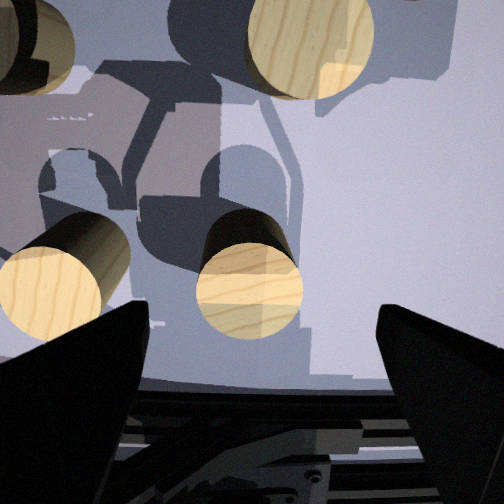

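>>> execute_actions:
  actions:
    - {"rows":[[-0.15,1.555,0.7,-0.72,0,1.571,-0.3,-0.04,1.16,0.815,-1.219,0,0,0.4],[-0.15,1.555,0.7,-0.72,0,1.571,-0.3,-0.04,1.16,0.815,-1.219,0,0,0.4],[-0.15,1.555,0.7,-0.72,0,1.571,-0.3,-0.04,1.16,0.815,-1.219,0,0,0.4],[-0.15,1.62,0.652,-0.605,0,1.571,-0.3,-0.04,1.192,0.738,-1.115,0,0,0.4],[-0.15,1.62,0.652,-0.605,0,1.571,-0.3,-0.04,1.192,0.738,-1.115,0,0,0.4],[-0.15,1.62,0.652,-0.605,0,1.571,-0.3,-0.04,1.192,0.738,-1.115,0,0,0.4],[-0.15,1.665,0.622,-0.53,0,1.571,-0.3,-0.04,1.223,0.66,-1.008,0,0,0.4],[-0.15,1.665,0.622,-0.53,0,1.571,-0.3,-0.04,1.223,0.66,-1.008,0,0,0.4],[-0.15,1.665,0.622,-0.53,0,1.571,-0.3,-0.04,1.223,0.66,-1.008,0,0,0.4],[-0.15,1.687,0.605,-0.495,0,1.571,-0.3,-0.04,1.256,0.582,-0.9,0,0,0.4]],"steps":15}
  pictures: false

>>> execute_actions:
  actions:
    - {"rows":[[-0.15,1.687,0.605,-0.495,0,1.571,-0.3,-0.04,1.256,0.582,-0.9,0,0,0.1],[-0.15,1.687,0.605,-0.495,0,1.571,-0.3,-0.04,1.256,0.582,-0.9,0,0,0.1],[-0.15,1.687,0.605,-0.495,0,1.571,0.5,-0.04,1.256,0.582,-0.9,0,0,0.1],[-0.15,1.687,0.605,-0.495,0,1.571,0.5,-0.04,1.256,0.582,-0.9,0,0,0.1],[-0.15,1.687,0.605,-0.495,0,1.571,0.5,-0.04,1.256,0.582,-0.9,0,0,0],[-0.15,1.687,0.605,-0.495,0,1.571,0.5,-0.04,1.256,0.582,-0.9,0,0,-0.3],[-0.15,1.687,0.605,-0.495,0,1.571,0.5,-0.04,1.256,0.582,-0.9,0,0,-0.3],[-0.15,1.687,0.605,-0.495,0,1.571,0.5,-0.04,1.256,0.582,-0.9,0,0,-0.3],[-0.15,1.62,0.652,-0.605,0,1.571,0.5,-0.04,1.256,0.582,-0.9,0,0,-0.3],[-0.15,1.62,0.652,-0.605,0,1.571,0.5,-0.04,1.223,0.66,-1.008,0,0,-0.3],[-0.15,1.555,0.7,-0.72,0,1.571,0.5,-0.04,1.223,0.66,-1.008,0,0,-0.3],[-0.15,1.555,0.7,-0.72,0,1.571,0.5,-0.04,1.192,0.738,-1.115,0,0,-0.3],[-0.15,1.491,0.75,-0.83,0,1.571,0.5,-0.04,1.192,0.738,-1.115,0,0,-0.3],[-0.15,1.491,0.75,-0.83,0,1.571,0.5,-0.04,1.16,0.815,-1.219,0,0,-0.3]],"steps":15}
  pictures: false

>>> execute_actions:
  actions:
    - {"rows":[[-0.15,1.3,0.7,-0.83,0,1.571,0.5,-0.04,1.14,0.95,-1.3,0,0,-0.3],[-0.15,1.3,0.7,-0.83,0,1.571,0.5,-0.04,1.14,0.95,-1.3,0,0,-0.3],[-0.15,1.3,0.7,-0.83,0,1.571,0.5,-0.04,1.14,0.95,-1.3,0,0,-0.3],[-0.424,1.1,0.5,0.75,0,1.571,0.5,-0.218,1.2,1.1,0.53,0,0,-0.3]],"steps":15}
  pictures: false

>>> execute_actions:
  actions:
    - {"rows":[[-0.424,1.1,0.4,0.75,0,1.571,0.5,-0.218,1.4,1.0,0.53,0,0,-0.3],[-0.424,1.1,0.4,0.75,0,1.571,0.5,-0.218,1.4,1.0,0.53,0,0,-0.3],[-0.424,1.1,0.4,0.75,0,1.571,0.5,-0.218,1.4,1.0,0.53,0,0,-0.3],[-0.424,1.1,0.4,0.75,0,1.571,0.5,-0.218,1.4,1.0,0.53,0,0,-0.3],[-0.424,1.1,0.4,0.75,0,1.571,0.5,-0.218,1.4,1.0,0.53,0,0,-0.3],[-0.424,1.1,0.4,0.75,0,1.571,0.5,-0.218,1.4,1.0,0.53,0,0,-0.3],[-0.424,1.1,0.4,0.75,0,1.571,0.5,-0.218,1.4,1.0,0.53,0,0,-0.3],[-0.426,1.31,0.47,0.84,0,1.571,0.5,-0.218,1.424,0.885,0.535,0,0,-0.3]],"steps":15}
  pictures: false

>>> execute_actions:
  actions:
    - {"steps":14}

Scene clock: 65.20 s of 17941.00 s.
left_arm: end_effector_position=(+0.0205, +0.2241, +0.0851) grip_measured=+0.018 end_effector_quat_wxyz=(+0.041, +0.707, +0.044, -0.705) end_effector_velocity=(+0.005, -0.006, -0.010) end_effector_angular_velocity=(-0.039, -0.027, +0.024) | right_arm: end_effector_position=(-0.1500, -0.3294, +0.0830) grip_measured=+0.400 end_effector_quat_wxyz=(+0.492, -0.507, +0.496, +0.505) end_effector_velocity=(-0.001, -0.005, -0.041) end_effector_angular_velocity=(+0.022, +0.008, +0.005)
Joint positions: left_arm=[-0.152  1.679  0.61  -0.507 -0.002  1.568  0.04 ] | right_arm=[-0.043  1.249  0.594 -0.922 -0.002  0.001  0.059]
Joint velocities: left_arm=[ 0.002  0.027 -0.027  0.095 -0.022 -0.022  0.   ] | right_arm=[-0.002  0.037 -0.154  0.212 -0.007 -0.007 -0.   ]
Joint torques (N m, as the arm reports them, + toward a larger angle): left_arm=[ 0.15 -4.11  4.19  0.63  0.18  0.06] | right_arm=[ 0.18 -2.92  5.86  0.43  0.04  0.  ]
Motor temperatures (°C, as the motors report them): left_arm=[30 41 41 40 28 30] | right_arm=[32 38 40 39 28 29]
Heat: left arm: hottest shoulder 41 °C (+0.0 °C/min); right arm: hottest elbow 40 °C (+2.0 °C/min).
Steps of this call (steps 1 to 30: the robot went on to your last target; steps 31 to 480: nothing new was sent; steps 481 to 495: all 15 steps of this action). Readings (joint positions):
481: left_arm=[-0.152 1.496 0.737 -0.811 -0.002 1.568] | right_arm=[-0.046 1.212 0.847 -1.201 -0.002 0.001]
482: left_arm=[-0.152 1.508 0.730 -0.774 -0.002 1.568] | right_arm=[-0.045 1.201 0.841 -1.206 -0.002 0.001]
484: left_arm=[-0.152 1.544 0.712 -0.725 -0.002 1.568] | right_arm=[-0.044 1.182 0.819 -1.199 -0.002 0.001]
488: left_arm=[-0.152 1.622 0.653 -0.596 -0.002 1.568] | right_arm=[-0.043 1.192 0.729 -1.077 -0.002 0.001]
495: the state above

Scene clock: 65.70 s of 17941.00 s.
left_arm: end_effector_position=(+0.0205, +0.2237, +0.1338) grip_measured=+0.494 end_effector_quat_wxyz=(+0.038, +0.706, +0.047, -0.705) end_effector_velocity=(+0.014, -0.118, +0.254) end_effector_angular_velocity=(-0.618, -0.081, +0.019) | right_arm: end_effector_position=(-0.1499, -0.3317, +0.1220) grip_measured=+0.004 end_effector_quat_wxyz=(+0.485, -0.514, +0.502, +0.498) end_effector_velocity=(-0.002, +0.068, +0.322) end_effector_angular_velocity=(+0.427, +0.018, +0.005)
Joint positions: left_arm=[-0.152  1.536  0.713 -0.762 -0.002  1.568  0.063] | right_arm=[-0.042  1.204  0.728 -1.127 -0.002  0.001  0.039]
Joint velocities: left_arm=[-0.002 -0.72   0.525 -0.623 -0.007 -0.022  0.003] | right_arm=[-0.002 -0.462  1.043 -1.077 -0.007 -0.007  0.001]
Joint torques (N m, as the arm reports them, + toward a larger angle): left_arm=[ 0.16 -3.33  5.13  0.14  0.18  0.07] | right_arm=[ 0.17 -4.39  6.82  0.1   0.03 -0.02]
Motor temperatures (°C, as the motors report them): left_arm=[30 41 41 40 28 30] | right_arm=[32 38 40 39 28 29]
Heat: left arm: hottest shoulder 41 °C (+0.0 °C/min); right arm: hottest elbow 40 °C (+2.0 °C/min).
Steps of this call (steps 1 to 15: all 15 steps of this action). Readings (joint positions):
1: left_arm=[-0.152 1.680 0.610 -0.503 -0.002 1.568] | right_arm=[-0.043 1.250 0.591 -0.916 -0.002 0.001]
2: left_arm=[-0.152 1.681 0.610 -0.501 -0.002 1.568] | right_arm=[-0.043 1.250 0.590 -0.910 -0.002 0.001]
4: left_arm=[-0.152 1.681 0.610 -0.499 -0.002 1.568] | right_arm=[-0.043 1.250 0.590 -0.905 -0.002 0.001]
8: left_arm=[-0.152 1.681 0.610 -0.497 -0.002 1.568] | right_arm=[-0.042 1.250 0.590 -0.904 -0.002 0.001]
15: the state above

Scene clock: 66.20 s of 17941.00 s.
left_arm: end_effector_position=(-0.0514, +0.1359, +0.2370) grip_measured=+0.500 end_effector_quat_wxyz=(+0.257, +0.613, -0.350, -0.660) end_effector_velocity=(-0.040, -0.249, +0.325) end_effector_angular_velocity=(-1.876, +0.253, -0.003) | right_arm: end_effector_position=(-0.0958, -0.1561, +0.2957) grip_measured=+0.003 end_effector_quat_wxyz=(+0.714, -0.215, +0.250, +0.617) end_effector_velocity=(+0.041, +0.247, +0.298) end_effector_angular_velocity=(+1.758, -0.248, -0.016)
Joint positions: left_arm=[-0.419  1.109  0.509 -0.08   0.     1.568  0.063] | right_arm=[-0.214  1.191  1.086 -0.567 -0.001  0.001  0.039]
Joint velocities: left_arm=[-0.027 -0.046 -0.007  1.853 -0.037  0.007 -0.   ] | right_arm=[-0.017  0.032 -0.002  1.81  -0.007  0.007  0.   ]
Joint torques (N m, as the arm reports them, + toward a larger angle): left_arm=[-0.32 -3.76  6.26  1.93  0.06  0.04] | right_arm=[-0.18 -3.99  8.94  1.47 -0.01  0.04]
Motor temperatures (°C, as the motors report them): left_arm=[30 41 41 40 28 30] | right_arm=[32 38 40 39 28 29]
Heat: left arm: hottest shoulder 41 °C (+0.0 °C/min); right arm: hottest elbow 40 °C (+2.0 °C/min).
Steps of this call (steps 1 to 15: all 15 steps of this action). Readings (joint positions):
1: left_arm=[-0.152 1.492 0.722 -0.773 -0.002 1.568] | right_arm=[-0.042 1.188 0.774 -1.172 -0.002 0.001]
2: left_arm=[-0.152 1.441 0.719 -0.791 -0.002 1.568] | right_arm=[-0.042 1.178 0.824 -1.219 -0.002 0.001]
4: left_arm=[-0.176 1.331 0.682 -0.759 -0.012 1.569] | right_arm=[-0.057 1.160 0.906 -1.226 -0.007 0.001]
8: left_arm=[-0.380 1.149 0.533 -0.516 0.002 1.568] | right_arm=[-0.171 1.183 1.034 -1.004 -0.002 0.001]
15: the state above

Scene clock: 66.70 s of 17941.00 s.
left_arm: end_effector_position=(-0.0631, +0.0695, +0.3270) grip_measured=+0.500 end_effector_quat_wxyz=(+0.446, +0.474, -0.523, -0.550) end_effector_velocity=(-0.003, -0.021, +0.184) end_effector_angular_velocity=(-0.774, +0.126, +0.015) | right_arm: end_effector_position=(-0.0815, -0.0633, +0.2986) grip_measured=+0.004 end_effector_quat_wxyz=(+0.754, -0.063, +0.074, +0.650) end_effector_velocity=(+0.011, +0.077, +0.394) end_effector_angular_velocity=(+1.844, -0.265, +0.003)
Joint positions: left_arm=[-0.424  1.299  0.461  0.784  0.     1.568  0.063] | right_arm=[-0.215  1.423  0.889  0.339 -0.001  0.001  0.039]
Joint velocities: left_arm=[-0.007  0.012  0.071  0.725 -0.022 -0.007 -0.   ] | right_arm=[-0.002  0.002 -0.017  1.883 -0.007  0.007 -0.001]
Joint torques (N m, as the arm reports them, + toward a larger angle): left_arm=[-0.23 -3.35  7.62  1.99  0.04  0.01] | right_arm=[-0.24 -6.55  7.5   1.9  -0.01  0.02]
Motor temperatures (°C, as the motors report them): left_arm=[30 41 41 40 28 30] | right_arm=[32 38 40 39 28 29]
Heat: left arm: hottest shoulder 41 °C (+0.0 °C/min); right arm: hottest elbow 40 °C (+2.0 °C/min).
Steps of this call (steps 1 to 15: all 15 steps of this action). Readings (joint positions):
1: left_arm=[-0.420 1.108 0.496 -0.009 0.000 1.568] | right_arm=[-0.214 1.213 1.081 -0.509 -0.001 0.001]
2: left_arm=[-0.420 1.103 0.477 0.058 0.000 1.568] | right_arm=[-0.214 1.240 1.078 -0.441 -0.001 0.001]
4: left_arm=[-0.421 1.100 0.437 0.170 0.000 1.568] | right_arm=[-0.215 1.315 1.057 -0.318 -0.001 0.001]
8: left_arm=[-0.422 1.132 0.411 0.417 0.000 1.568] | right_arm=[-0.215 1.411 0.976 -0.081 -0.001 0.001]
15: the state above

Scene clock: 67.17 s of 17941.00 s.
left_arm: end_effector_position=(-0.0633, +0.0680, +0.3391) grip_measured=+0.500 end_effector_quat_wxyz=(+0.460, +0.460, -0.536, -0.538) end_effector_velocity=(+0.000, +0.000, -0.000) end_effector_angular_velocity=(-0.001, +0.008, +0.005) | right_arm: end_effector_position=(-0.0809, -0.0595, +0.3399) grip_measured=+0.004 end_effector_quat_wxyz=(+0.757, -0.001, +0.002, +0.653) end_effector_velocity=(+0.002, -0.001, +0.002) end_effector_angular_velocity=(+0.010, +0.021, -0.000)
Joint positions: left_arm=[-0.424  1.304  0.465  0.837  0.     1.568  0.063] | right_arm=[-0.215  1.422  0.888  0.53  -0.001  0.001  0.039]
Joint velocities: left_arm=[-0.002  0.002 -0.002  0.007 -0.007 -0.007  0.   ] | right_arm=[-0.007 -0.002 -0.002  0.007 -0.007  0.022 -0.   ]
Joint torques (N m, as the arm reports them, + toward a larger angle): left_arm=[-0.23 -3.47  7.55  2.21  0.03  0.01] | right_arm=[-0.25 -6.32  7.23  1.69 -0.01  0.01]
Motor temperatures (°C, as the motors report them): left_arm=[30 41 41 40 28 30] | right_arm=[32 38 40 39 28 29]
Heat: left arm: hottest shoulder 41 °C (+0.0 °C/min); right arm: hottest elbow 40 °C (+2.0 °C/min).
Steps of this call (steps 1 to 14: the robot went on to your last target). Readings (joint positions):
1: left_arm=[-0.424 1.300 0.463 0.804 0.000 1.568] | right_arm=[-0.215 1.423 0.889 0.399 -0.001 0.001]
2: left_arm=[-0.424 1.300 0.465 0.815 0.000 1.568] | right_arm=[-0.215 1.422 0.889 0.447 -0.001 0.001]
4: left_arm=[-0.424 1.301 0.465 0.826 0.000 1.568] | right_arm=[-0.215 1.422 0.889 0.495 -0.001 0.001]
8: left_arm=[-0.424 1.304 0.465 0.835 0.000 1.568] | right_arm=[-0.215 1.422 0.888 0.520 -0.001 0.001]
14: the state above

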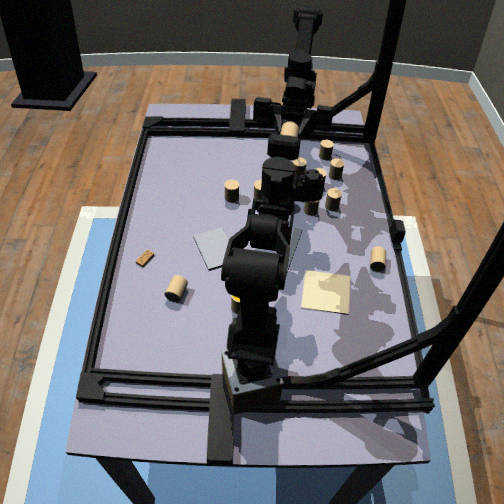

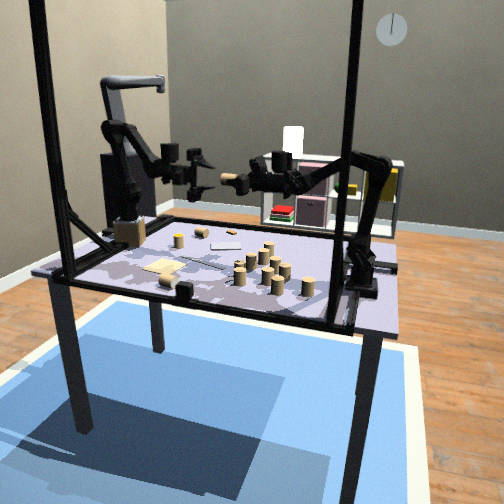

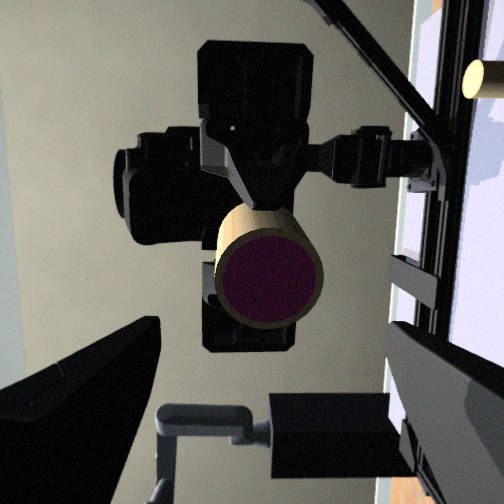

